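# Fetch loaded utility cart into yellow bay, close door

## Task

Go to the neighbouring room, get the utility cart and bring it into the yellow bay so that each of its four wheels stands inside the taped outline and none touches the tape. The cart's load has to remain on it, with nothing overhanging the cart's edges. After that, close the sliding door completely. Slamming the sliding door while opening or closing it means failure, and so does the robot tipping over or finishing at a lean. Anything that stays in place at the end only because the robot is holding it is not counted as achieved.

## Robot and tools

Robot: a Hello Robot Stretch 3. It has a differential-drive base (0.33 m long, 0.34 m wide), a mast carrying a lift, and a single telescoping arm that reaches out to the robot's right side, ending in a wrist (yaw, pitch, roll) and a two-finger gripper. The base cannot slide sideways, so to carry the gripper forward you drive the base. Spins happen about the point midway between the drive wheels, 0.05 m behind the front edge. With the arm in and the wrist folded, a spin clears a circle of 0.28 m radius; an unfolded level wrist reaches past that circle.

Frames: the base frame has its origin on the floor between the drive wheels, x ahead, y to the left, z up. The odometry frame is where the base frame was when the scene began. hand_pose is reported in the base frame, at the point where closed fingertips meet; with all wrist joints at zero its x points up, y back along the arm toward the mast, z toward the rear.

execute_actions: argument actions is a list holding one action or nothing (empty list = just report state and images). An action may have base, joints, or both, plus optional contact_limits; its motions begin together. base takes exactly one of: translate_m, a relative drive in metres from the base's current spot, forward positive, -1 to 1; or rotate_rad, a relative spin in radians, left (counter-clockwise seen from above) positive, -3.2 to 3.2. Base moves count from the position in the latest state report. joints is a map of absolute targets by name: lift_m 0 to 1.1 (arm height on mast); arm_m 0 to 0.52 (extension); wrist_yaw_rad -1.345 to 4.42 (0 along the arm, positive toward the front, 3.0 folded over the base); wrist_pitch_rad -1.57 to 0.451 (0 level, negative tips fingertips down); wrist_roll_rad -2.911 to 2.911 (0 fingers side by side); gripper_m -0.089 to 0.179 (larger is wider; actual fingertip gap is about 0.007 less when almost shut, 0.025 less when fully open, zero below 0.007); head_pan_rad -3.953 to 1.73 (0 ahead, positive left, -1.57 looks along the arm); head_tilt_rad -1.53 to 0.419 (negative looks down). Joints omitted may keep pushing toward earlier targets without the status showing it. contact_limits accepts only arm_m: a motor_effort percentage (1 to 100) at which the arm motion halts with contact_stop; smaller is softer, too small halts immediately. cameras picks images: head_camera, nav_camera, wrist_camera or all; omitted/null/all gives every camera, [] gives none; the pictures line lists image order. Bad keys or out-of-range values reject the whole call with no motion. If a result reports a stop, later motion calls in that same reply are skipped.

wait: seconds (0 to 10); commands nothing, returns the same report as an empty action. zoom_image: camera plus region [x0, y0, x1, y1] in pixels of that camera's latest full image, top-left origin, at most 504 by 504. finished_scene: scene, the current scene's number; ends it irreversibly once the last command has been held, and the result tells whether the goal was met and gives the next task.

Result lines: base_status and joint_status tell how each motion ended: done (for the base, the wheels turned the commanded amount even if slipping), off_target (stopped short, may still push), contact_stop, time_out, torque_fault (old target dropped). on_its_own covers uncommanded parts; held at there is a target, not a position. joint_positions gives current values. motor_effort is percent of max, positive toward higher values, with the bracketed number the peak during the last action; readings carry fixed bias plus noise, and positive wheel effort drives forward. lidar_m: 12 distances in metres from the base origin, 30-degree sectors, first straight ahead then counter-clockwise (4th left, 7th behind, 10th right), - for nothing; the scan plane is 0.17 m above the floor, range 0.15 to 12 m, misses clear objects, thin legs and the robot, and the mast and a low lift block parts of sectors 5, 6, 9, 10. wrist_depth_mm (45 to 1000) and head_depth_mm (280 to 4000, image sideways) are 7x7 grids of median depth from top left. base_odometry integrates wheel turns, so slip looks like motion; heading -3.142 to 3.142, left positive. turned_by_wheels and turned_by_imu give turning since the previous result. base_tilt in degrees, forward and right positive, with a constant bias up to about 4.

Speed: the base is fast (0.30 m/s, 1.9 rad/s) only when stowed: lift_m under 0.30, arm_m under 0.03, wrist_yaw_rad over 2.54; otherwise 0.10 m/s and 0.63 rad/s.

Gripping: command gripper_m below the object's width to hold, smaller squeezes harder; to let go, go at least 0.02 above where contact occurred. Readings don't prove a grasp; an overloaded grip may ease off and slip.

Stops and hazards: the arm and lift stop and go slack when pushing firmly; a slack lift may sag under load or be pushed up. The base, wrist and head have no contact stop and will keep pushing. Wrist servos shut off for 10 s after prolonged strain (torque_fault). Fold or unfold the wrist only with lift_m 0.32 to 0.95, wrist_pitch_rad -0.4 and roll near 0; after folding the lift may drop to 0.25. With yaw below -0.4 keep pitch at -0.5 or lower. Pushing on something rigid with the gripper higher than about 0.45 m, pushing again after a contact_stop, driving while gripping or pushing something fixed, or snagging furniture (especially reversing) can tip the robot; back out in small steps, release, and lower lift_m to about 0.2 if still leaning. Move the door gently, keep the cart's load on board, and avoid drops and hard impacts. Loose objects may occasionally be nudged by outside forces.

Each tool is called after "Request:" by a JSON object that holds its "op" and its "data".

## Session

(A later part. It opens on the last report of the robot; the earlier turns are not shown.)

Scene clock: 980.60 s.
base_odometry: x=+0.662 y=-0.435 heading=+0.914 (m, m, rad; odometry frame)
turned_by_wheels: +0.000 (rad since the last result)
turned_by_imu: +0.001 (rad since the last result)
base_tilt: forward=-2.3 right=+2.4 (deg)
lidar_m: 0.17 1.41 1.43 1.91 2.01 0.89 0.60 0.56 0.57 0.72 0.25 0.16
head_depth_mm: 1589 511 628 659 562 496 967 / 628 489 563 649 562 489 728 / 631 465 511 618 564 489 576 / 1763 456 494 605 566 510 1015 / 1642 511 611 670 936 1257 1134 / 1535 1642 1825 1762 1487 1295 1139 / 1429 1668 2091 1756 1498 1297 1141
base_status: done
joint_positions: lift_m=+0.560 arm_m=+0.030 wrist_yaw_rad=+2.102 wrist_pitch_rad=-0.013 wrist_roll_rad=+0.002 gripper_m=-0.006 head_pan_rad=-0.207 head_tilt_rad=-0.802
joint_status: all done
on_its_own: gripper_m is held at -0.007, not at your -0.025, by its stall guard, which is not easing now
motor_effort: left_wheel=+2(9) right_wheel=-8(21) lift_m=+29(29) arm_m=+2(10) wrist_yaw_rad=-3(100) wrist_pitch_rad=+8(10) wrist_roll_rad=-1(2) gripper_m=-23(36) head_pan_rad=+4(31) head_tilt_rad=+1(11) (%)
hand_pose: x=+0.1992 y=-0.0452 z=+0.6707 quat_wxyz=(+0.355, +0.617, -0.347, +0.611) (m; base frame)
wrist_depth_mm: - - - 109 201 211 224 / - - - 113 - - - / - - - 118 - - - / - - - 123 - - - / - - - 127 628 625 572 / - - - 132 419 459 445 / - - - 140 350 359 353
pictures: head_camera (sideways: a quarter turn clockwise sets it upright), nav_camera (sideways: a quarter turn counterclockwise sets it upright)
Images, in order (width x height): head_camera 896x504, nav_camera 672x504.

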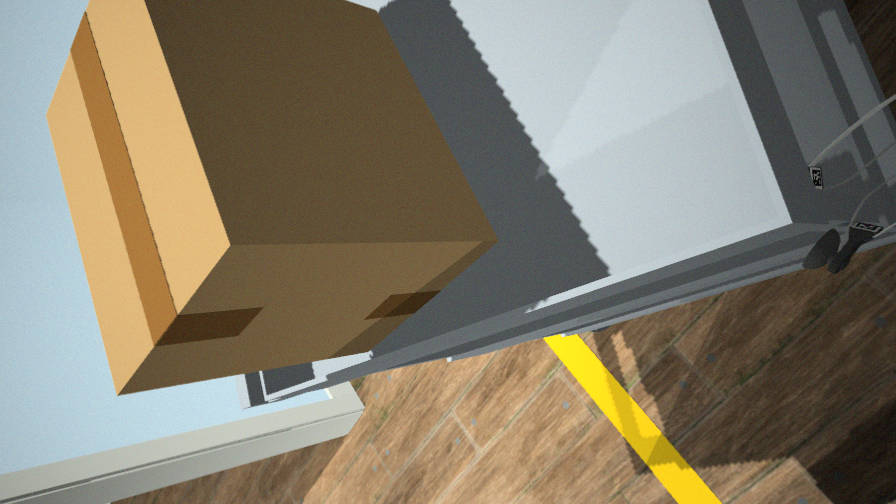

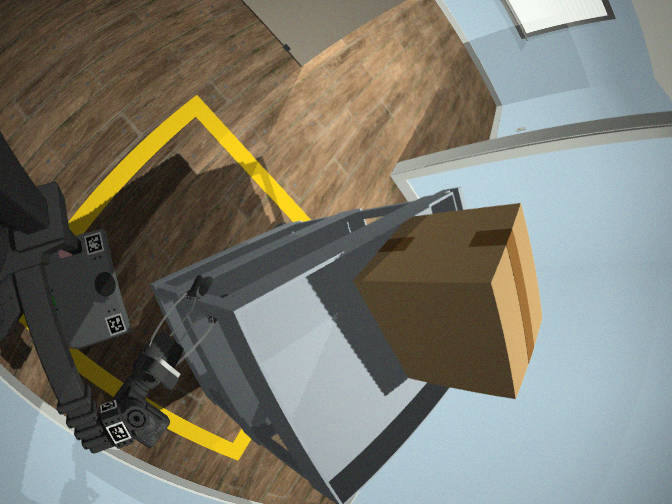

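Request:
{"op": "execute_actions", "data": {"actions": [{"base":{"translate_m":-0.19},"joints":{"wrist_yaw_rad":2.15,"head_pan_rad":-0.1,"head_tilt_rad":-0.75}}], "cameras": ["head_camera","nav_camera"]}}

Scene clock: 997.43 s.
base_odometry: x=+0.546 y=-0.586 heading=+0.914 (m, m, rad; odometry frame)
turned_by_wheels: +0.000 (rad since the last result)
turned_by_imu: +0.001 (rad since the last result)
base_tilt: forward=-2.4 right=+2.4 (deg)
lidar_m: 0.18 1.56 1.59 2.04 1.89 0.64 0.43 0.40 0.41 0.53 0.23 0.17
head_depth_mm: 1834 505 487 598 582 500 462 / 2038 505 461 559 584 501 455 / 2010 524 529 610 586 501 454 / 1844 1969 795 747 944 1234 1127 / 1716 1905 2155 1835 1538 1317 1149 / 1599 1897 2213 1843 1535 1320 1154 / 3827 3105 2319 1824 1538 1319 1167
base_status: done
joint_positions: lift_m=+0.560 arm_m=+0.030 wrist_yaw_rad=+2.089 wrist_pitch_rad=-0.013 wrist_roll_rad=+0.002 gripper_m=-0.006 head_pan_rad=-0.107 head_tilt_rad=-0.754
joint_status: wrist_yaw_rad off_target (ended at +2.089, target +2.150); the others done
on_its_own: wrist_yaw_rad is held at +2.103, not at your +2.150, by its stall guard, which is not easing now; gripper_m is held at -0.007, not at your -0.025, by its stall guard, which is not easing now; wrist_yaw_rad is at rest, and its effort (+19) is outside its rest range (-12 to +12)
motor_effort: left_wheel=+1(5) right_wheel=-6(19) lift_m=+29(28) arm_m=+1(2) wrist_yaw_rad=+19(46) wrist_pitch_rad=+8(9) wrist_roll_rad=-1(1) gripper_m=-23(27) head_pan_rad=+4(18) head_tilt_rad=+2(12) (%)
hand_pose: x=+0.2010 y=-0.0482 z=+0.6707 quat_wxyz=(+0.359, +0.614, -0.351, +0.608) (m; base frame)
wrist_depth_mm: - - - 110 199 210 222 / - - - 114 - - - / - - - 118 - - - / - - - 123 - - - / - - - 126 540 610 559 / - - - 132 414 454 453 / - - - 139 343 360 351
pictures: head_camera (sideways: a quarter turn clockwise sets it upright), nav_camera (sideways: a quarter turn counterclockwise sets it upright)
Images, in order (width x height): head_camera 896x504, nav_camera 672x504.

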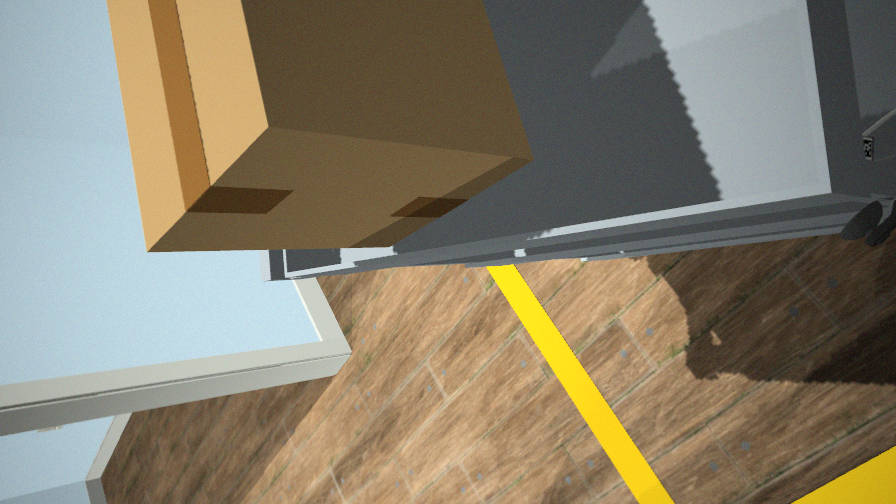

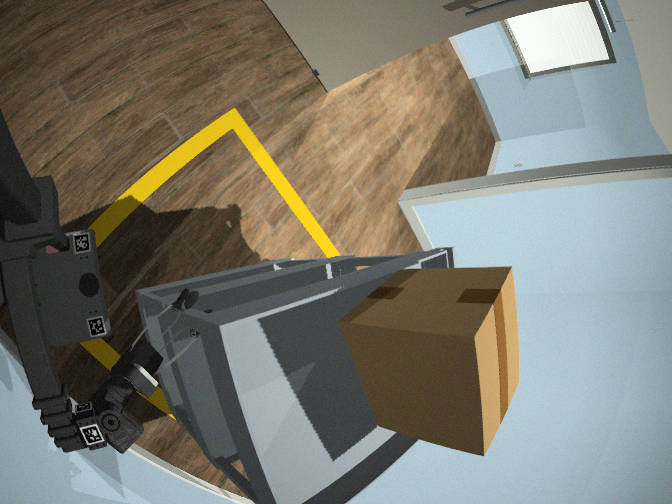

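Request:
{"op": "execute_actions", "data": {"actions": [{"joints":{"gripper_m":0.175,"wrist_yaw_rad":2.09}}], "cameras": []}}

Request:
{"op": "execute_actions", "data": {"actions": [{"base":{"rotate_rad":-0.4},"joints":{"wrist_yaw_rad":2.49,"arm_m":0.13}}], "cameras": ["wrist_camera","head_camera"]}}

Scene clock: 1021.80 s.
base_odometry: x=+0.546 y=-0.586 heading=+0.914 (m, m, rad; odometry frame)
turned_by_wheels: +0.000 (rad since the last result)
turned_by_imu: +0.000 (rad since the last result)
base_tilt: forward=-2.4 right=+2.4 (deg)
lidar_m: 0.18 1.56 1.59 2.03 1.90 0.64 0.43 0.40 0.41 0.53 0.23 0.17
head_depth_mm: 1831 504 486 598 582 500 459 / 2052 505 461 559 582 501 455 / 2014 523 529 609 584 502 455 / 1856 1986 793 740 945 1234 1126 / 1717 1903 2124 1845 1528 1317 1150 / 1600 1906 2226 1843 1547 1318 1146 / 3788 3080 2311 1853 1545 1320 1159
base_status: not commanded
joint_positions: lift_m=+0.560 arm_m=+0.030 wrist_yaw_rad=+2.088 wrist_pitch_rad=-0.017 wrist_roll_rad=+0.002 gripper_m=+0.175 head_pan_rad=-0.107 head_tilt_rad=-0.754
joint_status: all done
motor_effort: left_wheel=+2(1) right_wheel=-3(6) lift_m=+28(29) arm_m=+2(1) wrist_yaw_rad=+3(16) wrist_pitch_rad=+11(11) wrist_roll_rad=-1(1) gripper_m=+0(98) head_pan_rad=+5(4) head_tilt_rad=+3(2) (%)
hand_pose: x=+0.2010 y=-0.0485 z=+0.6698 quat_wxyz=(+0.361, +0.615, -0.350, +0.608) (m; base frame)
wrist_depth_mm: - - - 110 205 219 230 / - - - 114 - - - / - - - 118 - - - / - - - 123 - - - / - - - 128 - 618 566 / - - - 134 438 450 - / - - - 140 333 354 339
pictures: none
No camera images: the call's "cameras" was empty. Leave "cameras" out to get every camera's image.

Scene clock: 1023.77 s.
base_odometry: x=+0.546 y=-0.586 heading=+0.514 (m, m, rad; odometry frame)
turned_by_wheels: -0.400 (rad since the last result)
turned_by_imu: -0.401 (rad since the last result)
base_tilt: forward=-2.4 right=+2.3 (deg)
lidar_m: 0.17 0.32 1.57 1.64 1.95 1.42 0.56 0.42 0.40 0.42 0.45 0.21
head_depth_mm: 1568 1770 1949 695 582 532 1059 / 1643 1758 788 698 584 511 769 / 1698 558 629 682 584 502 714 / 1771 519 553 649 587 502 465 / 1849 515 492 572 588 504 716 / 2003 516 463 596 604 1265 1147 / 1981 522 568 708 1498 1325 1151
base_status: done
joint_positions: lift_m=+0.560 arm_m=+0.130 wrist_yaw_rad=+2.488 wrist_pitch_rad=-0.017 wrist_roll_rad=+0.002 gripper_m=+0.175 head_pan_rad=-0.107 head_tilt_rad=-0.754
joint_status: all done
motor_effort: left_wheel=+2(5) right_wheel=-3(5) lift_m=+28(28) arm_m=+4(4) wrist_yaw_rad=+3(4) wrist_pitch_rad=+11(11) wrist_roll_rad=-1(1) gripper_m=+0(0) head_pan_rad=+5(5) head_tilt_rad=+2(2) (%)
hand_pose: x=+0.1342 y=-0.0716 z=+0.6697 quat_wxyz=(+0.233, +0.672, -0.221, +0.667) (m; base frame)
wrist_depth_mm: - - - 221 208 218 231 / - - - - - - - / - - - - - - - / - - - - - - - / - - - - 597 619 620 / - - - 359 454 455 - / - - - 287 363 355 341
pictures: head_camera (sideways: a quarter turn clockwise sets it upright), wrist_camera
Images, in order (width x height): head_camera 896x504, wrist_camera 644x364.

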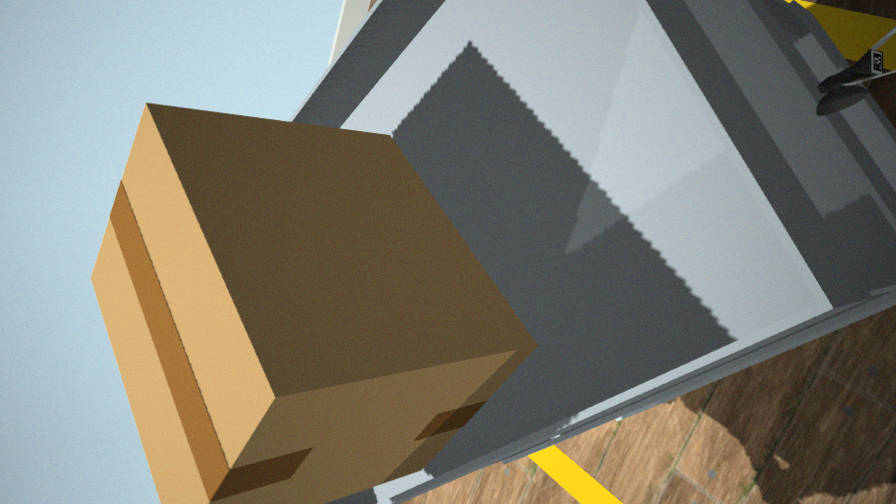

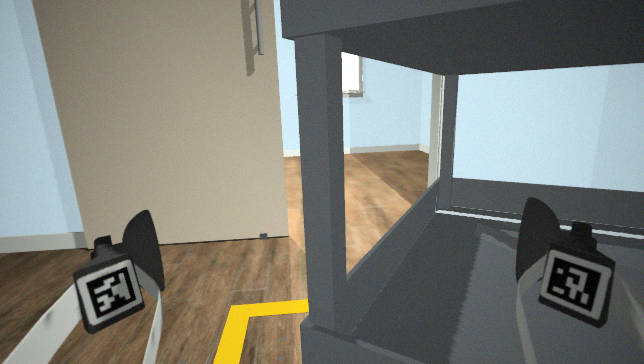

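Request:
{"op": "execute_actions", "data": {"actions": [{"base":{"translate_m":-0.08}}], "cameras": ["nav_camera"]}}

Scene clock: 1030.00 s.
base_odometry: x=+0.476 y=-0.625 heading=+0.515 (m, m, rad; odometry frame)
turned_by_wheels: +0.000 (rad since the last result)
turned_by_imu: +0.001 (rad since the last result)
base_tilt: forward=-2.4 right=+2.4 (deg)
lidar_m: 0.25 0.54 1.60 1.68 1.89 1.27 0.50 0.37 0.36 0.38 0.53 0.30
head_depth_mm: 1641 1838 1952 698 612 877 1136 / 1709 1898 831 700 584 826 1089 / 1739 630 742 703 585 795 1008 / 1797 575 653 698 588 515 755 / 1872 540 583 663 589 539 1110 / 2016 527 579 687 930 1292 1150 / 2035 576 714 1696 1542 1317 1155
base_status: done
joint_positions: lift_m=+0.560 arm_m=+0.130 wrist_yaw_rad=+2.488 wrist_pitch_rad=-0.017 wrist_roll_rad=+0.002 gripper_m=+0.175 head_pan_rad=-0.107 head_tilt_rad=-0.754
joint_status: not commanded
motor_effort: left_wheel=+2(4) right_wheel=-2(6) lift_m=+29(29) arm_m=+4(4) wrist_yaw_rad=+3(3) wrist_pitch_rad=+11(11) wrist_roll_rad=-1(1) gripper_m=+0(0) head_pan_rad=+5(5) head_tilt_rad=+2(2) (%)
hand_pose: x=+0.1342 y=-0.0716 z=+0.6697 quat_wxyz=(+0.233, +0.672, -0.221, +0.667) (m; base frame)
wrist_depth_mm: - - - - 256 231 230 / - - - - - - - / - - - - - - - / - - - - 780 799 732 / - - - - 470 625 643 / - - - - 410 449 - / - - - - 320 280 333
pictures: nav_camera (sideways: a quarter turn counterclockwise sets it upright)
Images, in order (width x height): nav_camera 672x504.

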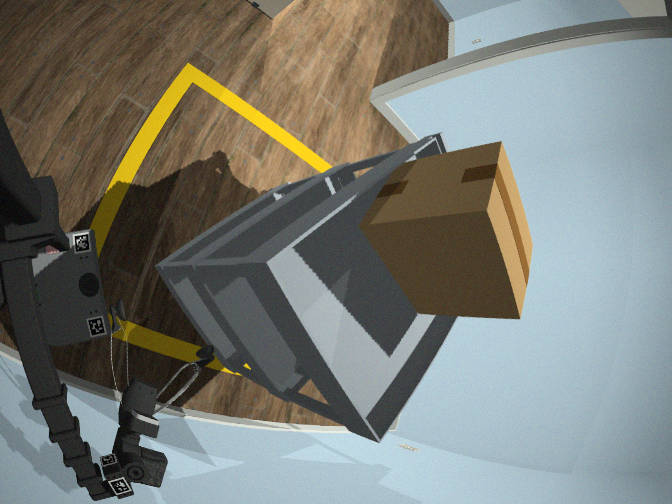

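Request:
{"op": "execute_actions", "data": {"actions": [{"base":{"rotate_rad":1.15},"joints":{"arm_m":0.0,"gripper_m":0.15}}], "cameras": []}}

Request:
{"op": "execute_actions", "data": {"actions": [{"base":{"translate_m":0.74},"joints":{"head_pan_rad":-1.5,"head_tilt_rad":-0.7}}], "cameras": ["head_camera"]}}

Scene clock: 1037.70 s.
base_odometry: x=+0.476 y=-0.625 heading=+1.664 (m, m, rad; odometry frame)
turned_by_wheels: +1.150 (rad since the last result)
turned_by_imu: +1.155 (rad since the last result)
base_tilt: forward=-2.4 right=+2.4 (deg)
lidar_m: 1.61 1.74 1.85 0.97 0.46 0.37 0.36 0.39 0.52 0.28 0.25 1.93
head_depth_mm: 3771 2995 2269 1826 1518 1299 1139 / 3744 3022 2278 1825 1524 1305 1138 / 1407 1645 1937 1822 1518 1309 1146 / 1386 1568 1845 1830 1528 1302 1168 / 1380 1580 1831 1838 1536 1307 1153 / 1384 1590 1825 1855 1539 1321 1154 / 1395 1585 1847 1863 1539 1325 1152
base_status: done
joint_positions: lift_m=+0.560 arm_m=+0.002 wrist_yaw_rad=+2.488 wrist_pitch_rad=-0.017 wrist_roll_rad=+0.002 gripper_m=+0.150 head_pan_rad=-0.107 head_tilt_rad=-0.754
joint_status: all done
joint sent to its limit — the command would take arm_m past its lower limit, so that joint was sent only as far as its limit.
motor_effort: left_wheel=-2(4) right_wheel=+2(5) lift_m=+28(28) arm_m=-3(4) wrist_yaw_rad=+2(3) wrist_pitch_rad=+11(11) wrist_roll_rad=-1(1) gripper_m=+1(91) head_pan_rad=+4(4) head_tilt_rad=+2(2) (%)
hand_pose: x=+0.1341 y=+0.0561 z=+0.6697 quat_wxyz=(+0.233, +0.672, -0.221, +0.667) (m; base frame)
wrist_depth_mm: - - - - - - - / - - - - - - - / - - - - - - - / - - - - - - - / - - - - - - - / - - - - - - - / - - - - - - 960
pictures: none
No camera images: the call's "cameras" was empty. Leave "cameras" out to get every camera's image.

Scene clock: 1046.30 s.
base_odometry: x=+0.407 y=+0.111 heading=+1.665 (m, m, rad; odometry frame)
turned_by_wheels: +0.000 (rad since the last result)
turned_by_imu: -0.087 (rad since the last result)
base_tilt: forward=-2.4 right=+2.4 (deg)
lidar_m: 0.89 0.93 1.39 1.78 1.48 1.11 1.08 0.39 0.40 0.55 1.39 2.93
head_depth_mm: 1639 605 624 664 952 848 1007 / 1675 1876 847 762 1005 1155 1118 / 1699 1924 2047 1821 1279 1287 1189 / 1725 1928 2218 1926 1587 1347 1191 / 1737 1984 2205 1947 1596 1345 1168 / 1757 2003 2251 1948 1596 1347 1168 / 1772 1930 2053 1919 1601 1350 1177
base_status: done
joint_positions: lift_m=+0.560 arm_m=+0.002 wrist_yaw_rad=+2.488 wrist_pitch_rad=-0.018 wrist_roll_rad=+0.002 gripper_m=+0.150 head_pan_rad=-1.493 head_tilt_rad=-0.704
joint_status: all done
motor_effort: left_wheel=+1(4) right_wheel=-2(20) lift_m=+28(28) arm_m=+0(3) wrist_yaw_rad=+3(28) wrist_pitch_rad=+11(11) wrist_roll_rad=-1(1) gripper_m=+0(0) head_pan_rad=-4(50) head_tilt_rad=+3(12) (%)
hand_pose: x=+0.1342 y=+0.0563 z=+0.6696 quat_wxyz=(+0.233, +0.672, -0.221, +0.667) (m; base frame)
wrist_depth_mm: - - - - 990 767 631 / - - - - - 771 643 / - - - - - 806 669 / - - - - - 829 679 / - - - - - 935 698 / - - - - - 958 667 / - - - - - 898 757
pictures: head_camera (sideways: a quarter turn clockwise sets it upright)
Images, in order (width x height): head_camera 896x504.

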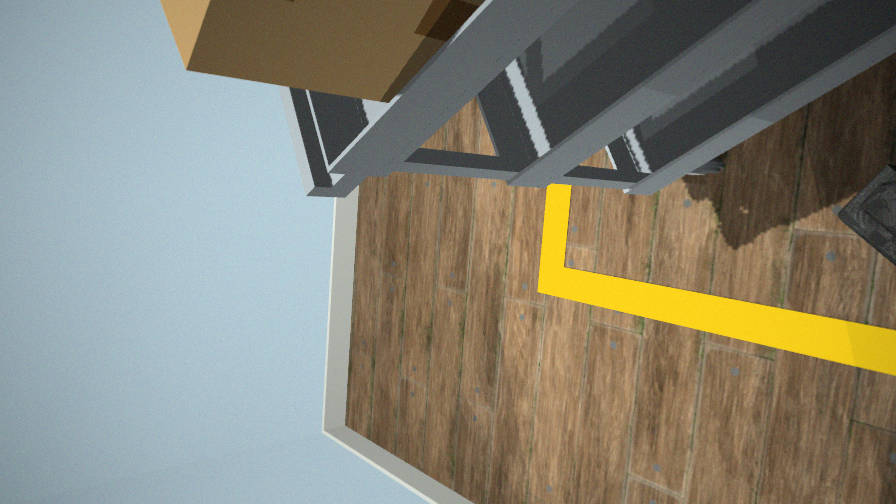

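Request:
{"op": "execute_actions", "data": {"actions": [{"joints":{"head_pan_rad":-2.05,"head_tilt_rad":-0.85}}], "cameras": ["head_camera","nav_camera"]}}

Scene clock: 1059.30 s.
base_odometry: x=+0.407 y=+0.111 heading=+1.665 (m, m, rad; odometry frame)
turned_by_wheels: +0.000 (rad since the last result)
turned_by_imu: +0.000 (rad since the last result)
base_tilt: forward=-2.3 right=+2.4 (deg)
lidar_m: 0.89 0.93 1.39 1.78 1.49 1.11 1.08 0.39 0.41 0.56 1.39 2.93
head_depth_mm: 1440 878 767 638 793 1254 1118 / 1640 897 768 617 908 1047 1141 / 622 702 751 631 913 1135 - / 565 550 652 695 954 1224 - / 568 575 662 1025 1227 1262 - / 574 601 696 1062 1374 1264 1124 / 1629 808 800 1657 1454 1279 1131
base_status: not commanded
joint_positions: lift_m=+0.560 arm_m=+0.002 wrist_yaw_rad=+2.488 wrist_pitch_rad=-0.018 wrist_roll_rad=+0.002 gripper_m=+0.150 head_pan_rad=-2.043 head_tilt_rad=-0.839
joint_status: all done
motor_effort: left_wheel=+1(1) right_wheel=-2(2) lift_m=+28(28) arm_m=+1(1) wrist_yaw_rad=+3(3) wrist_pitch_rad=+11(11) wrist_roll_rad=-1(1) gripper_m=+0(1) head_pan_rad=-5(43) head_tilt_rad=-7(20) (%)
hand_pose: x=+0.1342 y=+0.0563 z=+0.6696 quat_wxyz=(+0.233, +0.672, -0.221, +0.667) (m; base frame)
wrist_depth_mm: - - - - 961 782 642 / - - - - - 812 648 / - - - - - 800 654 / - - - - - 812 680 / - - - - - 914 679 / - - - - - 953 668 / - - - - - 885 737
pictures: head_camera (sideways: a quarter turn clockwise sets it upright), nav_camera (sideways: a quarter turn counterclockwise sets it upright)
Images, in order (width x height): head_camera 896x504, nav_camera 672x504.

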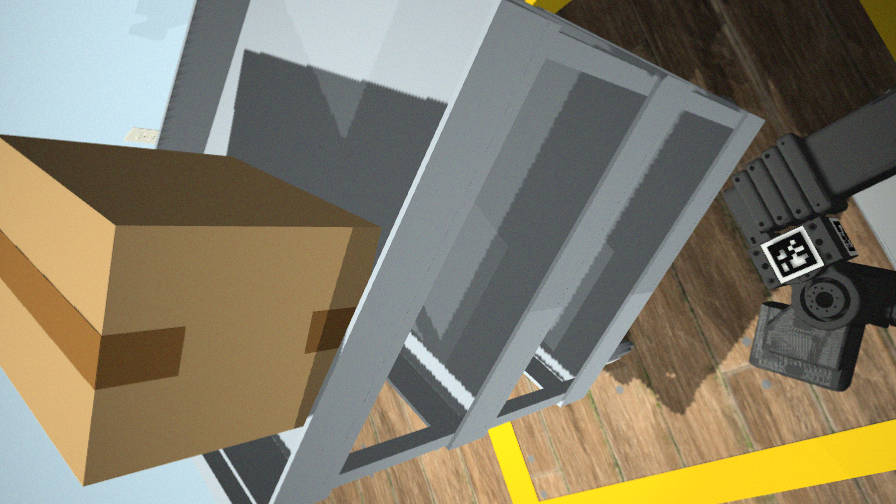

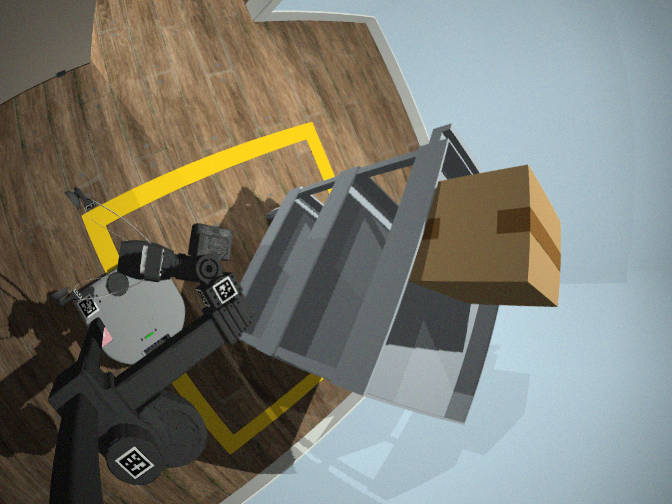

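Request:
{"op": "execute_actions", "data": {"actions": [{"base":{"translate_m":0.35},"joints":{"wrist_pitch_rad":-0.4,"gripper_m":0.0,"lift_m":0.5,"head_pan_rad":-2.4,"head_tilt_rad":-0.8}}], "cameras": ["head_camera"]}}

Scene clock: 1082.93 s.
base_odometry: x=+0.374 y=+0.460 heading=+1.665 (m, m, rad; odometry frame)
turned_by_wheels: +0.000 (rad since the last result)
turned_by_imu: +0.000 (rad since the last result)
base_tilt: forward=-2.4 right=+2.4 (deg)
lidar_m: 0.54 0.56 0.79 1.77 1.86 1.47 1.43 0.69 0.72 1.99 1.20 0.55
head_depth_mm: 1392 1027 783 1095 1435 1266 1143 / 1516 1034 798 1094 1324 1272 1122 / 1574 964 817 1133 1361 1282 1148 / 690 765 836 1137 1386 1284 - / 687 763 847 1176 1394 1287 1177 / 726 932 950 1177 1449 1281 1150 / 1903 1946 2011 1761 1483 1288 1141
base_status: done
joint_positions: lift_m=+0.501 arm_m=+0.002 wrist_yaw_rad=+2.488 wrist_pitch_rad=-0.415 wrist_roll_rad=+0.002 gripper_m=+0.000 head_pan_rad=-2.393 head_tilt_rad=-0.803
joint_status: all done
motor_effort: left_wheel=+1(5) right_wheel=-3(3) lift_m=+11(25) arm_m=+0(1) wrist_yaw_rad=+3(3) wrist_pitch_rad=+10(10) wrist_roll_rad=-1(1) gripper_m=-3(94) head_pan_rad=-4(34) head_tilt_rad=+2(7) (%)
hand_pose: x=+0.1154 y=+0.0316 z=+0.5139 quat_wxyz=(+0.360, +0.703, -0.084, +0.608) (m; base frame)
wrist_depth_mm: - - - 777 568 448 375 / - - - 863 619 476 392 / - - - - 673 511 413 / - - - - 727 546 433 / 889 918 881 - 747 583 461 / 757 762 749 708 707 612 480 / 656 658 640 628 630 608 510
pictures: head_camera (sideways: a quarter turn clockwise sets it upright)
Images, in order (width x height): head_camera 896x504.

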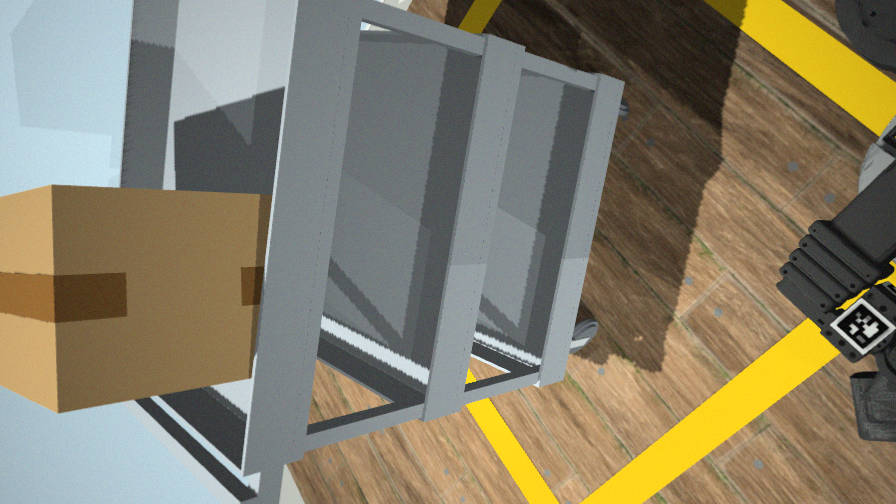

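Request:
{"op": "execute_actions", "data": {"actions": []}}

Scene clock: 1091.37 s.
base_odometry: x=+0.374 y=+0.460 heading=+1.665 (m, m, rad; odometry frame)
turned_by_wheels: +0.000 (rad since the last result)
turned_by_imu: +0.000 (rad since the last result)
base_tilt: forward=-2.4 right=+2.4 (deg)
lidar_m: 0.54 0.56 0.79 1.77 1.86 1.48 1.43 0.69 0.72 2.00 1.20 0.55
head_depth_mm: 1397 1029 782 1101 1436 1272 1144 / 1514 1038 798 1099 1328 1273 1128 / 1577 963 814 1128 1358 1289 1153 / 690 766 836 1133 1389 1287 - / 690 763 850 1168 1402 1284 1177 / 728 930 956 1168 1463 1286 1151 / 1898 1973 2002 1750 1494 1291 1137
base_status: done
joint_positions: lift_m=+0.501 arm_m=+0.002 wrist_yaw_rad=+2.488 wrist_pitch_rad=-0.415 wrist_roll_rad=+0.002 gripper_m=+0.000 head_pan_rad=-2.393 head_tilt_rad=-0.803
joint_status: all done
motor_effort: left_wheel=+1(5) right_wheel=-2(3) lift_m=+11(25) arm_m=+1(1) wrist_yaw_rad=+3(3) wrist_pitch_rad=+9(10) wrist_roll_rad=-1(1) gripper_m=-3(94) head_pan_rad=-4(34) head_tilt_rad=+2(7) (%)
hand_pose: x=+0.1154 y=+0.0316 z=+0.5139 quat_wxyz=(+0.360, +0.703, -0.084, +0.608) (m; base frame)
wrist_depth_mm: - - - 778 571 454 369 / - - - 851 603 478 391 / - - - 978 652 505 410 / - - - - 728 539 432 / 911 888 877 - 771 575 456 / 767 758 749 707 709 627 488 / 675 642 640 647 629 618 519
pictures: head_camera (sideways: a quarter turn clockwise sets it upright), nav_camera (sideways: a quarter turn counterclockwise sets it upright), wrist_camera
Images, in order (width x height): head_camera 896x504, nav_camera 672x504, wrist_camera 644x364.

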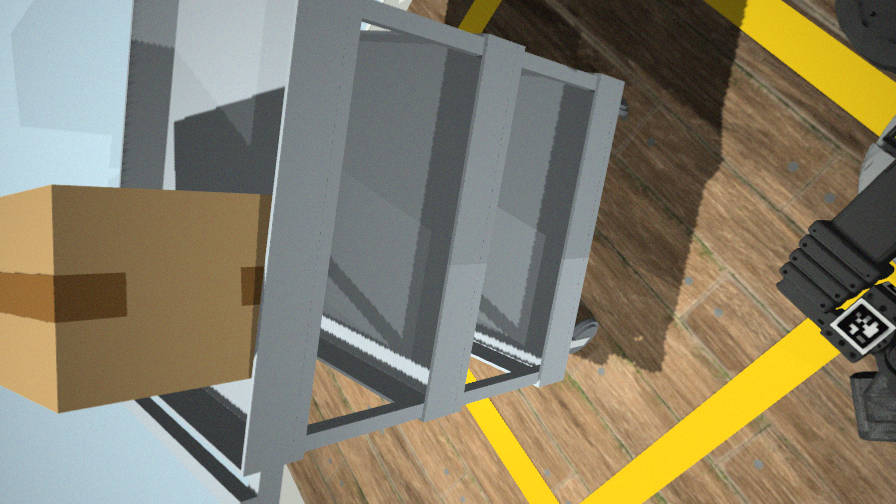

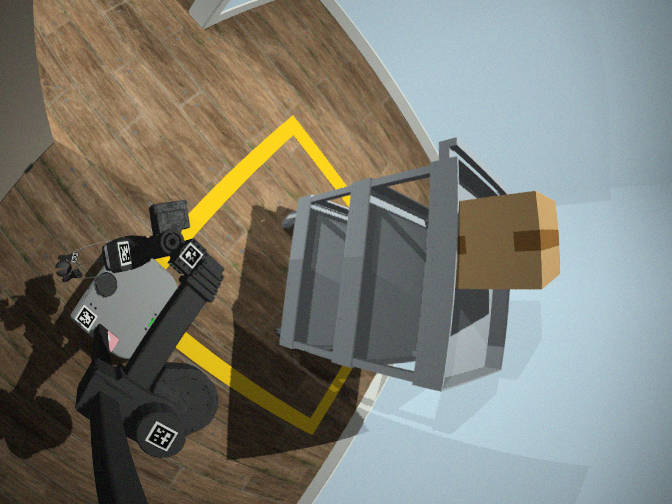

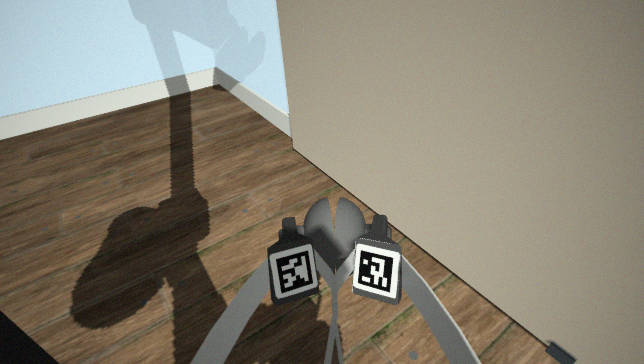

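Request:
{"op": "execute_actions", "data": {"actions": [{"joints":{"wrist_yaw_rad":3.0,"head_pan_rad":-2.0,"head_tilt_rad":-0.9}}], "cameras": ["head_camera"]}}

Request:
{"op": "execute_actions", "data": {"actions": [{"joints":{"lift_m":0.25}}], "cameras": []}}

Scene clock: 1096.03 s.
base_odometry: x=+0.374 y=+0.460 heading=+1.665 (m, m, rad; odometry frame)
turned_by_wheels: +0.000 (rad since the last result)
turned_by_imu: +0.000 (rad since the last result)
base_tilt: forward=-2.4 right=+2.3 (deg)
lidar_m: 0.54 0.56 0.79 1.77 1.86 1.47 1.43 0.69 0.72 2.00 1.20 0.55
head_depth_mm: 661 738 1140 1056 1303 1232 1103 / 713 773 1198 1330 1342 1244 1143 / 1920 853 1155 1363 1408 1259 - / 1942 2152 1913 1624 1402 1257 - / 1871 2154 1912 1616 1408 1246 1082 / 1811 2069 1934 1630 1417 1249 1109 / 1726 1991 1938 1628 1418 1256 1121
base_status: not commanded
joint_positions: lift_m=+0.501 arm_m=+0.002 wrist_yaw_rad=+2.998 wrist_pitch_rad=-0.415 wrist_roll_rad=+0.002 gripper_m=+0.000 head_pan_rad=-2.007 head_tilt_rad=-0.888
joint_status: all done
motor_effort: left_wheel=+1(1) right_wheel=-2(2) lift_m=+11(12) arm_m=+0(1) wrist_yaw_rad=+3(2) wrist_pitch_rad=+10(9) wrist_roll_rad=-1(1) gripper_m=-3(3) head_pan_rad=+4(37) head_tilt_rad=-7(19) (%)
hand_pose: x=+0.0109 y=+0.0757 z=+0.5139 quat_wxyz=(+0.195, +0.701, +0.096, +0.679) (m; base frame)
wrist_depth_mm: - - - - - 811 575 / - - - - - 830 566 / - - - - - 834 591 / - - - - - 876 610 / 899 904 882 - 872 792 616 / 766 763 - 688 718 715 621 / 681 654 658 634 625 627 596
pictures: head_camera (sideways: a quarter turn clockwise sets it upright)
Images, in order (width x height): head_camera 896x504.

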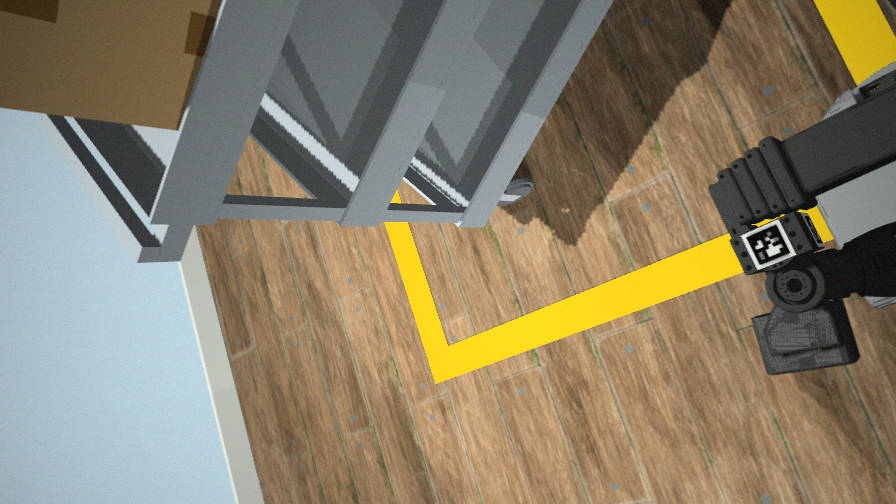

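Scene clock: 1099.13 s.
base_odometry: x=+0.374 y=+0.460 heading=+1.665 (m, m, rad; odometry frame)
turned_by_wheels: +0.000 (rad since the last result)
turned_by_imu: +0.000 (rad since the last result)
base_tilt: forward=-2.4 right=+2.4 (deg)
lidar_m: 0.54 0.56 0.79 1.77 1.86 1.47 1.43 0.69 0.72 2.00 1.20 0.55
head_depth_mm: 662 740 1133 1058 1303 1229 1102 / 714 778 1196 1335 1346 1238 1140 / 1922 853 1154 1374 1396 1243 - / 1955 2124 1910 1619 1407 1239 1159 / 1884 2147 1915 1633 1404 1250 1135 / 1798 2070 1935 1627 1421 1254 1116 / 1732 1981 1933 1640 1413 1250 1119
base_status: not commanded
joint_positions: lift_m=+0.251 arm_m=+0.002 wrist_yaw_rad=+2.998 wrist_pitch_rad=-0.416 wrist_roll_rad=+0.002 gripper_m=+0.000 head_pan_rad=-2.007 head_tilt_rad=-0.888
joint_status: all done
motor_effort: left_wheel=+1(1) right_wheel=-2(3) lift_m=+11(10) arm_m=+1(1) wrist_yaw_rad=+3(3) wrist_pitch_rad=+10(10) wrist_roll_rad=-1(1) gripper_m=-3(3) head_pan_rad=+4(5) head_tilt_rad=-7(7) (%)
hand_pose: x=+0.0108 y=+0.0756 z=+0.2638 quat_wxyz=(+0.195, +0.701, +0.096, +0.679) (m; base frame)
wrist_depth_mm: - - - - - 803 561 / - - - - - 843 589 / 882 798 819 803 754 749 592 / 679 660 634 637 621 604 564 / 552 536 546 - 509 505 495 / 475 - - - 436 432 427 / - - - - 378 377 370
pictures: none
No camera images: the call's "cameras" was empty. Leave "cameras" out to get every camera's image.

Request:
{"op": "execute_actions", "data": {"actions": [{"base":{"rotate_rad":1.12},"joints":{"head_pan_rad":0,"head_tilt_rad":-0.7}}], "cameras": ["head_camera"]}}

Scene clock: 1116.60 s.
base_odometry: x=+0.374 y=+0.460 heading=+2.784 (m, m, rad; odometry frame)
turned_by_wheels: +1.120 (rad since the last result)
turned_by_imu: +1.122 (rad since the last result)
base_tilt: forward=-2.3 right=+2.3 (deg)
lidar_m: 0.86 1.77 1.85 1.46 0.71 0.69 0.74 1.67 1.20 0.54 0.54 0.58
head_depth_mm: 676 729 792 864 955 1065 1124 / 781 856 944 1049 1178 1282 1162 / 1036 1149 1267 1460 1503 1339 1167 / 1270 1438 1675 1828 1592 1343 1163 / 1551 1753 2018 1939 1590 1354 1177 / 1517 1695 1914 1961 1582 1352 1168 / 1455 1632 1829 1966 1601 1350 1176
base_status: done
joint_positions: lift_m=+0.251 arm_m=+0.002 wrist_yaw_rad=+2.999 wrist_pitch_rad=-0.416 wrist_roll_rad=+0.002 gripper_m=+0.000 head_pan_rad=-0.007 head_tilt_rad=-0.704
joint_status: all done
motor_effort: left_wheel=-2(6) right_wheel=+2(8) lift_m=+11(11) arm_m=+1(1) wrist_yaw_rad=+2(2) wrist_pitch_rad=+10(10) wrist_roll_rad=-1(1) gripper_m=-4(4) head_pan_rad=+4(50) head_tilt_rad=+3(24) (%)
hand_pose: x=+0.0108 y=+0.0756 z=+0.2638 quat_wxyz=(+0.195, +0.701, +0.096, +0.679) (m; base frame)
wrist_depth_mm: - - - - - - - / - - - - - - 975 / 844 803 819 805 768 762 734 / 673 657 638 630 619 600 598 / 551 535 548 - 515 498 491 / 477 - - - 438 432 426 / - - - - 383 380 370
pictures: head_camera (sideways: a quarter turn clockwise sets it upright)
Images, in order (width x height): head_camera 896x504.

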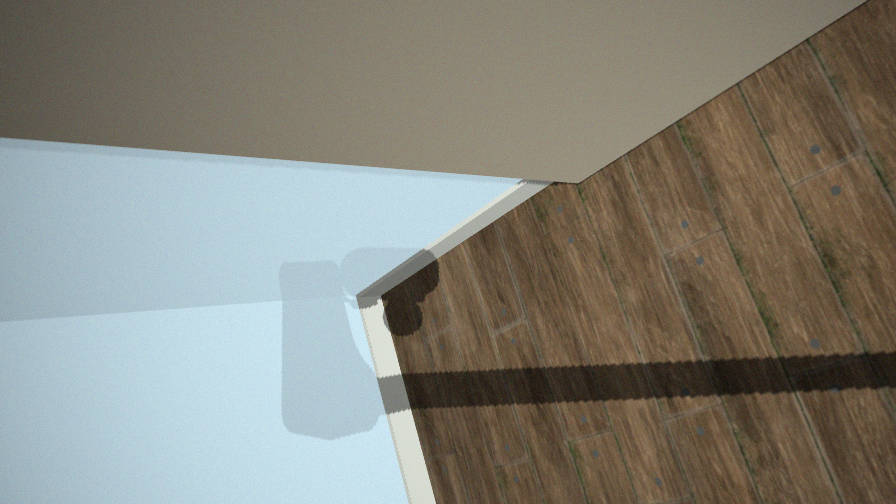

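Request:
{"op": "execute_actions", "data": {"actions": [{"base":{"rotate_rad":0.105}}], "cameras": []}}

Request:
{"op": "execute_actions", "data": {"actions": [{"base":{"translate_m":0.8},"joints":{"head_pan_rad":-1.2,"head_tilt_rad":-1.0}}], "cameras": ["head_camera"]}}

Scene clock: 1132.03 s.
base_odometry: x=+0.374 y=+0.460 heading=+2.889 (m, m, rad; odometry frame)
turned_by_wheels: +0.105 (rad since the last result)
turned_by_imu: +0.105 (rad since the last result)
base_tilt: forward=-2.4 right=+2.4 (deg)
lidar_m: 0.99 1.77 1.71 1.44 0.70 0.69 0.77 1.32 1.20 0.54 0.54 0.60
head_depth_mm: 786 842 901 970 1067 1163 1149 / 1039 1126 1228 1218 1350 1333 1159 / 1282 1425 1596 1763 1578 1334 1170 / 1562 1743 2021 1950 1578 1349 1172 / 1539 1719 1954 1937 1591 1346 1169 / 1490 1680 1905 1949 1598 1345 1167 / 1447 1605 1829 1950 1604 1353 1170
base_status: done
joint_positions: lift_m=+0.251 arm_m=+0.002 wrist_yaw_rad=+2.999 wrist_pitch_rad=-0.416 wrist_roll_rad=+0.002 gripper_m=+0.000 head_pan_rad=-0.007 head_tilt_rad=-0.704
joint_status: not commanded
motor_effort: left_wheel=-2(7) right_wheel=+2(6) lift_m=+12(11) arm_m=+1(1) wrist_yaw_rad=+2(3) wrist_pitch_rad=+10(10) wrist_roll_rad=-1(1) gripper_m=-3(3) head_pan_rad=+5(3) head_tilt_rad=+3(3) (%)
hand_pose: x=+0.0108 y=+0.0756 z=+0.2638 quat_wxyz=(+0.195, +0.701, +0.096, +0.679) (m; base frame)
wrist_depth_mm: - - - - - - - / - - - - - - 999 / 822 789 833 792 763 778 735 / 658 663 642 639 617 605 601 / 549 542 550 - 509 501 495 / 479 - - - 433 434 422 / - - - - 378 375 371
pictures: none
No camera images: the call's "cameras" was empty. Leave "cameras" out to get every camera's image.

Scene clock: 1136.47 s.
base_odometry: x=-0.400 y=+0.660 heading=+2.889 (m, m, rad; odometry frame)
turned_by_wheels: +0.000 (rad since the last result)
turned_by_imu: -0.001 (rad since the last result)
base_tilt: forward=-2.3 right=+2.3 (deg)
lidar_m: 0.64 1.01 1.14 1.68 1.68 1.36 1.44 0.65 0.35 0.29 0.29 0.39
head_depth_mm: - 294 342 445 636 1121 1090 / - 295 346 451 649 1158 - / - 295 350 458 663 1076 - / - 298 354 465 676 1158 1114 / - 297 358 472 755 1195 1103 / - 299 374 590 870 1198 1103 / - 361 451 598 892 1198 1102
base_status: done
joint_positions: lift_m=+0.251 arm_m=+0.002 wrist_yaw_rad=+2.999 wrist_pitch_rad=-0.416 wrist_roll_rad=+0.002 gripper_m=+0.000 head_pan_rad=-1.193 head_tilt_rad=-0.988
joint_status: all done
motor_effort: left_wheel=-2(5) right_wheel=+1(6) lift_m=+12(12) arm_m=+0(1) wrist_yaw_rad=+2(2) wrist_pitch_rad=+10(10) wrist_roll_rad=-1(1) gripper_m=-3(3) head_pan_rad=-3(51) head_tilt_rad=-7(35) (%)
hand_pose: x=+0.0107 y=+0.0756 z=+0.2637 quat_wxyz=(+0.195, +0.701, +0.096, +0.679) (m; base frame)
wrist_depth_mm: - - - - - - 802 / - - - - - - 844 / 879 835 822 792 790 778 738 / 672 650 627 635 612 610 587 / 561 529 550 - 510 506 494 / 473 - - - 435 427 421 / - - - - 383 376 364
pictures: head_camera (sideways: a quarter turn clockwise sets it upright)
Images, in order (width x height): head_camera 896x504.

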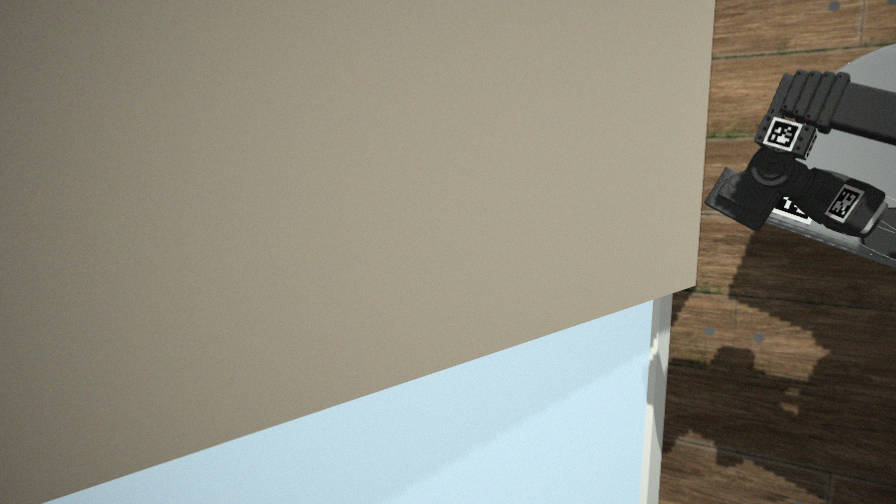

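Request:
{"op": "execute_actions", "data": {"actions": [{"base":{"rotate_rad":0.31},"joints":{"lift_m":0.40}}], "cameras": []}}

Request:
{"op": "execute_actions", "data": {"actions": [{"base":{"translate_m":0.27},"joints":{"head_pan_rad":-1.57,"head_tilt_rad":-1.1}}], "cameras": ["head_camera"]}}

Scene clock: 1145.97 s.
base_odometry: x=-0.400 y=+0.660 heading=-3.084 (m, m, rad; odometry frame)
turned_by_wheels: +0.310 (rad since the last result)
turned_by_imu: +0.311 (rad since the last result)
base_tilt: forward=-2.4 right=+2.4 (deg)
lidar_m: 1.01 1.05 1.43 1.68 1.73 1.36 1.84 0.42 0.30 0.29 0.30 0.49
head_depth_mm: - 288 326 409 550 829 1092 / - 294 345 439 605 915 - / - 302 365 474 673 983 - / 324 363 446 584 891 1191 1115 / 335 404 509 687 1057 1214 1097 / 351 428 546 758 1231 1216 1107 / 369 453 589 842 1295 1210 1111
base_status: done
joint_positions: lift_m=+0.399 arm_m=+0.002 wrist_yaw_rad=+2.999 wrist_pitch_rad=-0.416 wrist_roll_rad=+0.002 gripper_m=+0.000 head_pan_rad=-1.193 head_tilt_rad=-0.988
joint_status: all done
motor_effort: left_wheel=-2(8) right_wheel=+2(6) lift_m=+30(31) arm_m=+1(1) wrist_yaw_rad=+1(2) wrist_pitch_rad=+10(10) wrist_roll_rad=-1(1) gripper_m=-3(2) head_pan_rad=-4(4) head_tilt_rad=-7(7) (%)
hand_pose: x=+0.0107 y=+0.0756 z=+0.4126 quat_wxyz=(+0.195, +0.701, +0.096, +0.679) (m; base frame)
wrist_depth_mm: - - - - - - - / - - - - - - - / - - - - - - 967 / 952 919 882 876 865 820 826 / 767 759 721 - 713 696 684 / 650 645 - 594 603 601 594 / 573 555 561 554 540 521 512
pictures: none
No camera images: the call's "cameras" was empty. Leave "cameras" out to get every camera's image.

Scene clock: 1149.73 s.
base_odometry: x=-0.670 y=+0.644 heading=-3.084 (m, m, rad; odometry frame)
turned_by_wheels: +0.000 (rad since the last result)
turned_by_imu: +0.000 (rad since the last result)
base_tilt: forward=-2.3 right=+2.4 (deg)
lidar_m: 0.74 0.77 1.05 1.68 1.74 1.57 1.16 0.41 0.33 0.34 0.36 0.48
head_depth_mm: 313 383 471 588 910 1183 1114 / 312 382 490 668 934 - - / 314 383 491 682 1127 - - / 313 382 491 685 1031 1182 1096 / 314 383 492 686 1128 1196 1101 / 314 384 494 689 1130 1192 1103 / 314 384 492 688 1147 1196 1101
base_status: done
joint_positions: lift_m=+0.399 arm_m=+0.002 wrist_yaw_rad=+2.999 wrist_pitch_rad=-0.416 wrist_roll_rad=+0.002 gripper_m=+0.000 head_pan_rad=-1.563 head_tilt_rad=-1.086
joint_status: all done
motor_effort: left_wheel=-2(3) right_wheel=+2(5) lift_m=+30(30) arm_m=+1(0) wrist_yaw_rad=+1(2) wrist_pitch_rad=+10(10) wrist_roll_rad=-1(1) gripper_m=-3(3) head_pan_rad=-4(34) head_tilt_rad=-8(21) (%)
hand_pose: x=+0.0107 y=+0.0756 z=+0.4126 quat_wxyz=(+0.195, +0.701, +0.096, +0.679) (m; base frame)
wrist_depth_mm: - - - - - - 766 / - - - - - - 759 / - - - - - - 799 / 946 923 874 893 850 828 753 / 765 752 737 - 701 679 684 / 641 623 - 582 621 590 589 / 560 561 557 548 535 517 519
pictures: head_camera (sideways: a quarter turn clockwise sets it upright)
Images, in order (width x height): head_camera 896x504.

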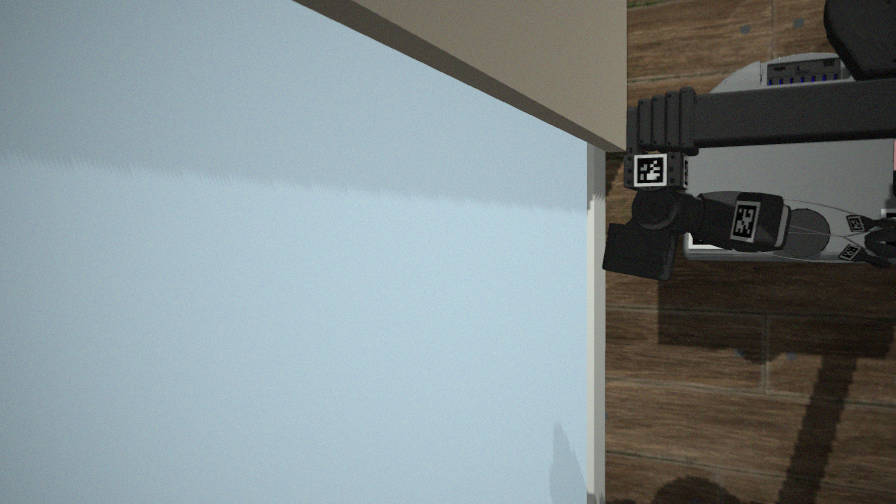

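Request:
{"op": "execute_actions", "data": {"actions": [{"joints":{"arm_m":0.085},"contact_limits":{"arm_m":15}}], "cameras": ["head_camera"]}}

Scene clock: 1170.90 s.
base_odometry: x=-0.670 y=+0.644 heading=-3.084 (m, m, rad; odometry frame)
turned_by_wheels: +0.000 (rad since the last result)
turned_by_imu: +0.001 (rad since the last result)
base_tilt: forward=-2.3 right=+2.4 (deg)
lidar_m: 0.74 0.77 1.05 1.68 1.74 1.57 1.16 0.41 0.33 0.34 0.36 0.48
head_depth_mm: 313 382 470 588 915 1179 1120 / 313 382 490 667 897 - - / 313 383 491 683 949 - - / 314 382 491 683 1128 1195 1107 / 314 383 492 686 1133 1196 1102 / 314 383 494 688 1128 1199 1108 / 314 385 493 686 1133 1203 1114
base_status: not commanded
joint_positions: lift_m=+0.399 arm_m=+0.085 wrist_yaw_rad=+2.999 wrist_pitch_rad=-0.416 wrist_roll_rad=+0.002 gripper_m=+0.000 head_pan_rad=-1.563 head_tilt_rad=-1.086
joint_status: all done
motor_effort: left_wheel=-2(2) right_wheel=+2(2) lift_m=+30(30) arm_m=+4(4) wrist_yaw_rad=+2(1) wrist_pitch_rad=+10(10) wrist_roll_rad=-1(1) gripper_m=-3(3) head_pan_rad=-4(4) head_tilt_rad=-8(8) (%)
contact_limits: arm_m 15 (drawing in: default 24, maximum 40; extending or still: default 35, maximum 56)
hand_pose: x=+0.0107 y=-0.0073 z=+0.4126 quat_wxyz=(+0.195, +0.701, +0.096, +0.679) (m; base frame)
wrist_depth_mm: - - - - - - 736 / - - - - - - 767 / - - - - - - 792 / 914 917 890 856 865 818 764 / 764 756 724 - 714 688 686 / 653 624 650 - 610 597 584 / 553 578 - - 535 519 517
pictures: head_camera (sideways: a quarter turn clockwise sets it upright)
Images, in order (width x height): head_camera 896x504.

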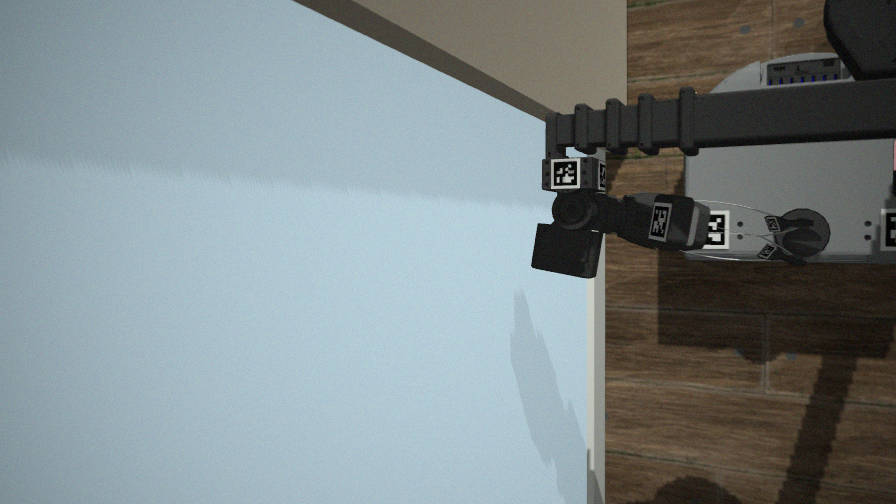

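Request:
{"op": "execute_actions", "data": {"actions": [{"base":{"translate_m":-0.12},"joints":{"arm_m":0.097}}], "cameras": ["head_camera"]}}

Scene clock: 1177.53 s.
base_odometry: x=-0.550 y=+0.651 heading=-3.084 (m, m, rad; odometry frame)
turned_by_wheels: +0.000 (rad since the last result)
turned_by_imu: +0.001 (rad since the last result)
base_tilt: forward=-2.3 right=+2.4 (deg)
lidar_m: 0.86 0.89 1.21 1.68 1.75 1.48 1.99 0.41 0.30 0.29 0.36 0.49
head_depth_mm: - 311 399 557 917 1179 1114 / - 312 401 558 840 - - / 314 361 436 594 953 - - / 315 383 494 687 1189 1203 1092 / 315 385 494 688 1137 1193 1104 / 315 384 494 691 1137 1200 1104 / 315 385 495 692 1139 1199 1111
base_status: done
joint_positions: lift_m=+0.399 arm_m=+0.097 wrist_yaw_rad=+2.999 wrist_pitch_rad=-0.416 wrist_roll_rad=+0.002 gripper_m=+0.000 head_pan_rad=-1.563 head_tilt_rad=-1.086
joint_status: all done
motor_effort: left_wheel=-1(6) right_wheel=+2(3) lift_m=+30(30) arm_m=+4(4) wrist_yaw_rad=+1(1) wrist_pitch_rad=+10(10) wrist_roll_rad=-1(2) gripper_m=-3(3) head_pan_rad=-4(5) head_tilt_rad=-8(8) (%)
hand_pose: x=+0.0107 y=-0.0193 z=+0.4126 quat_wxyz=(+0.195, +0.701, +0.096, +0.679) (m; base frame)
wrist_depth_mm: - - - - - - 876 / - - - - - - 906 / - - - - - - 918 / 917 919 904 893 863 832 813 / 764 760 745 - 722 704 680 / 661 640 - - 594 595 594 / 554 - - - 528 528 515
pictures: head_camera (sideways: a quarter turn clockwise sets it upright)
Images, in order (width x height): head_camera 896x504.

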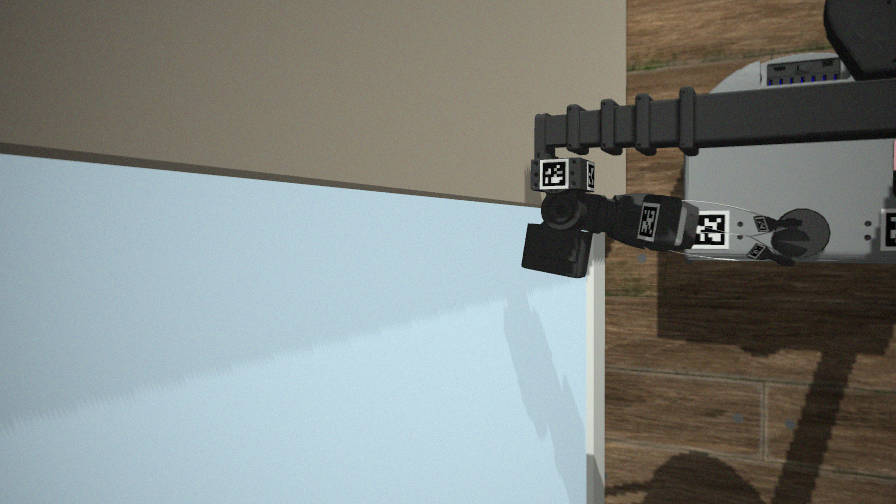

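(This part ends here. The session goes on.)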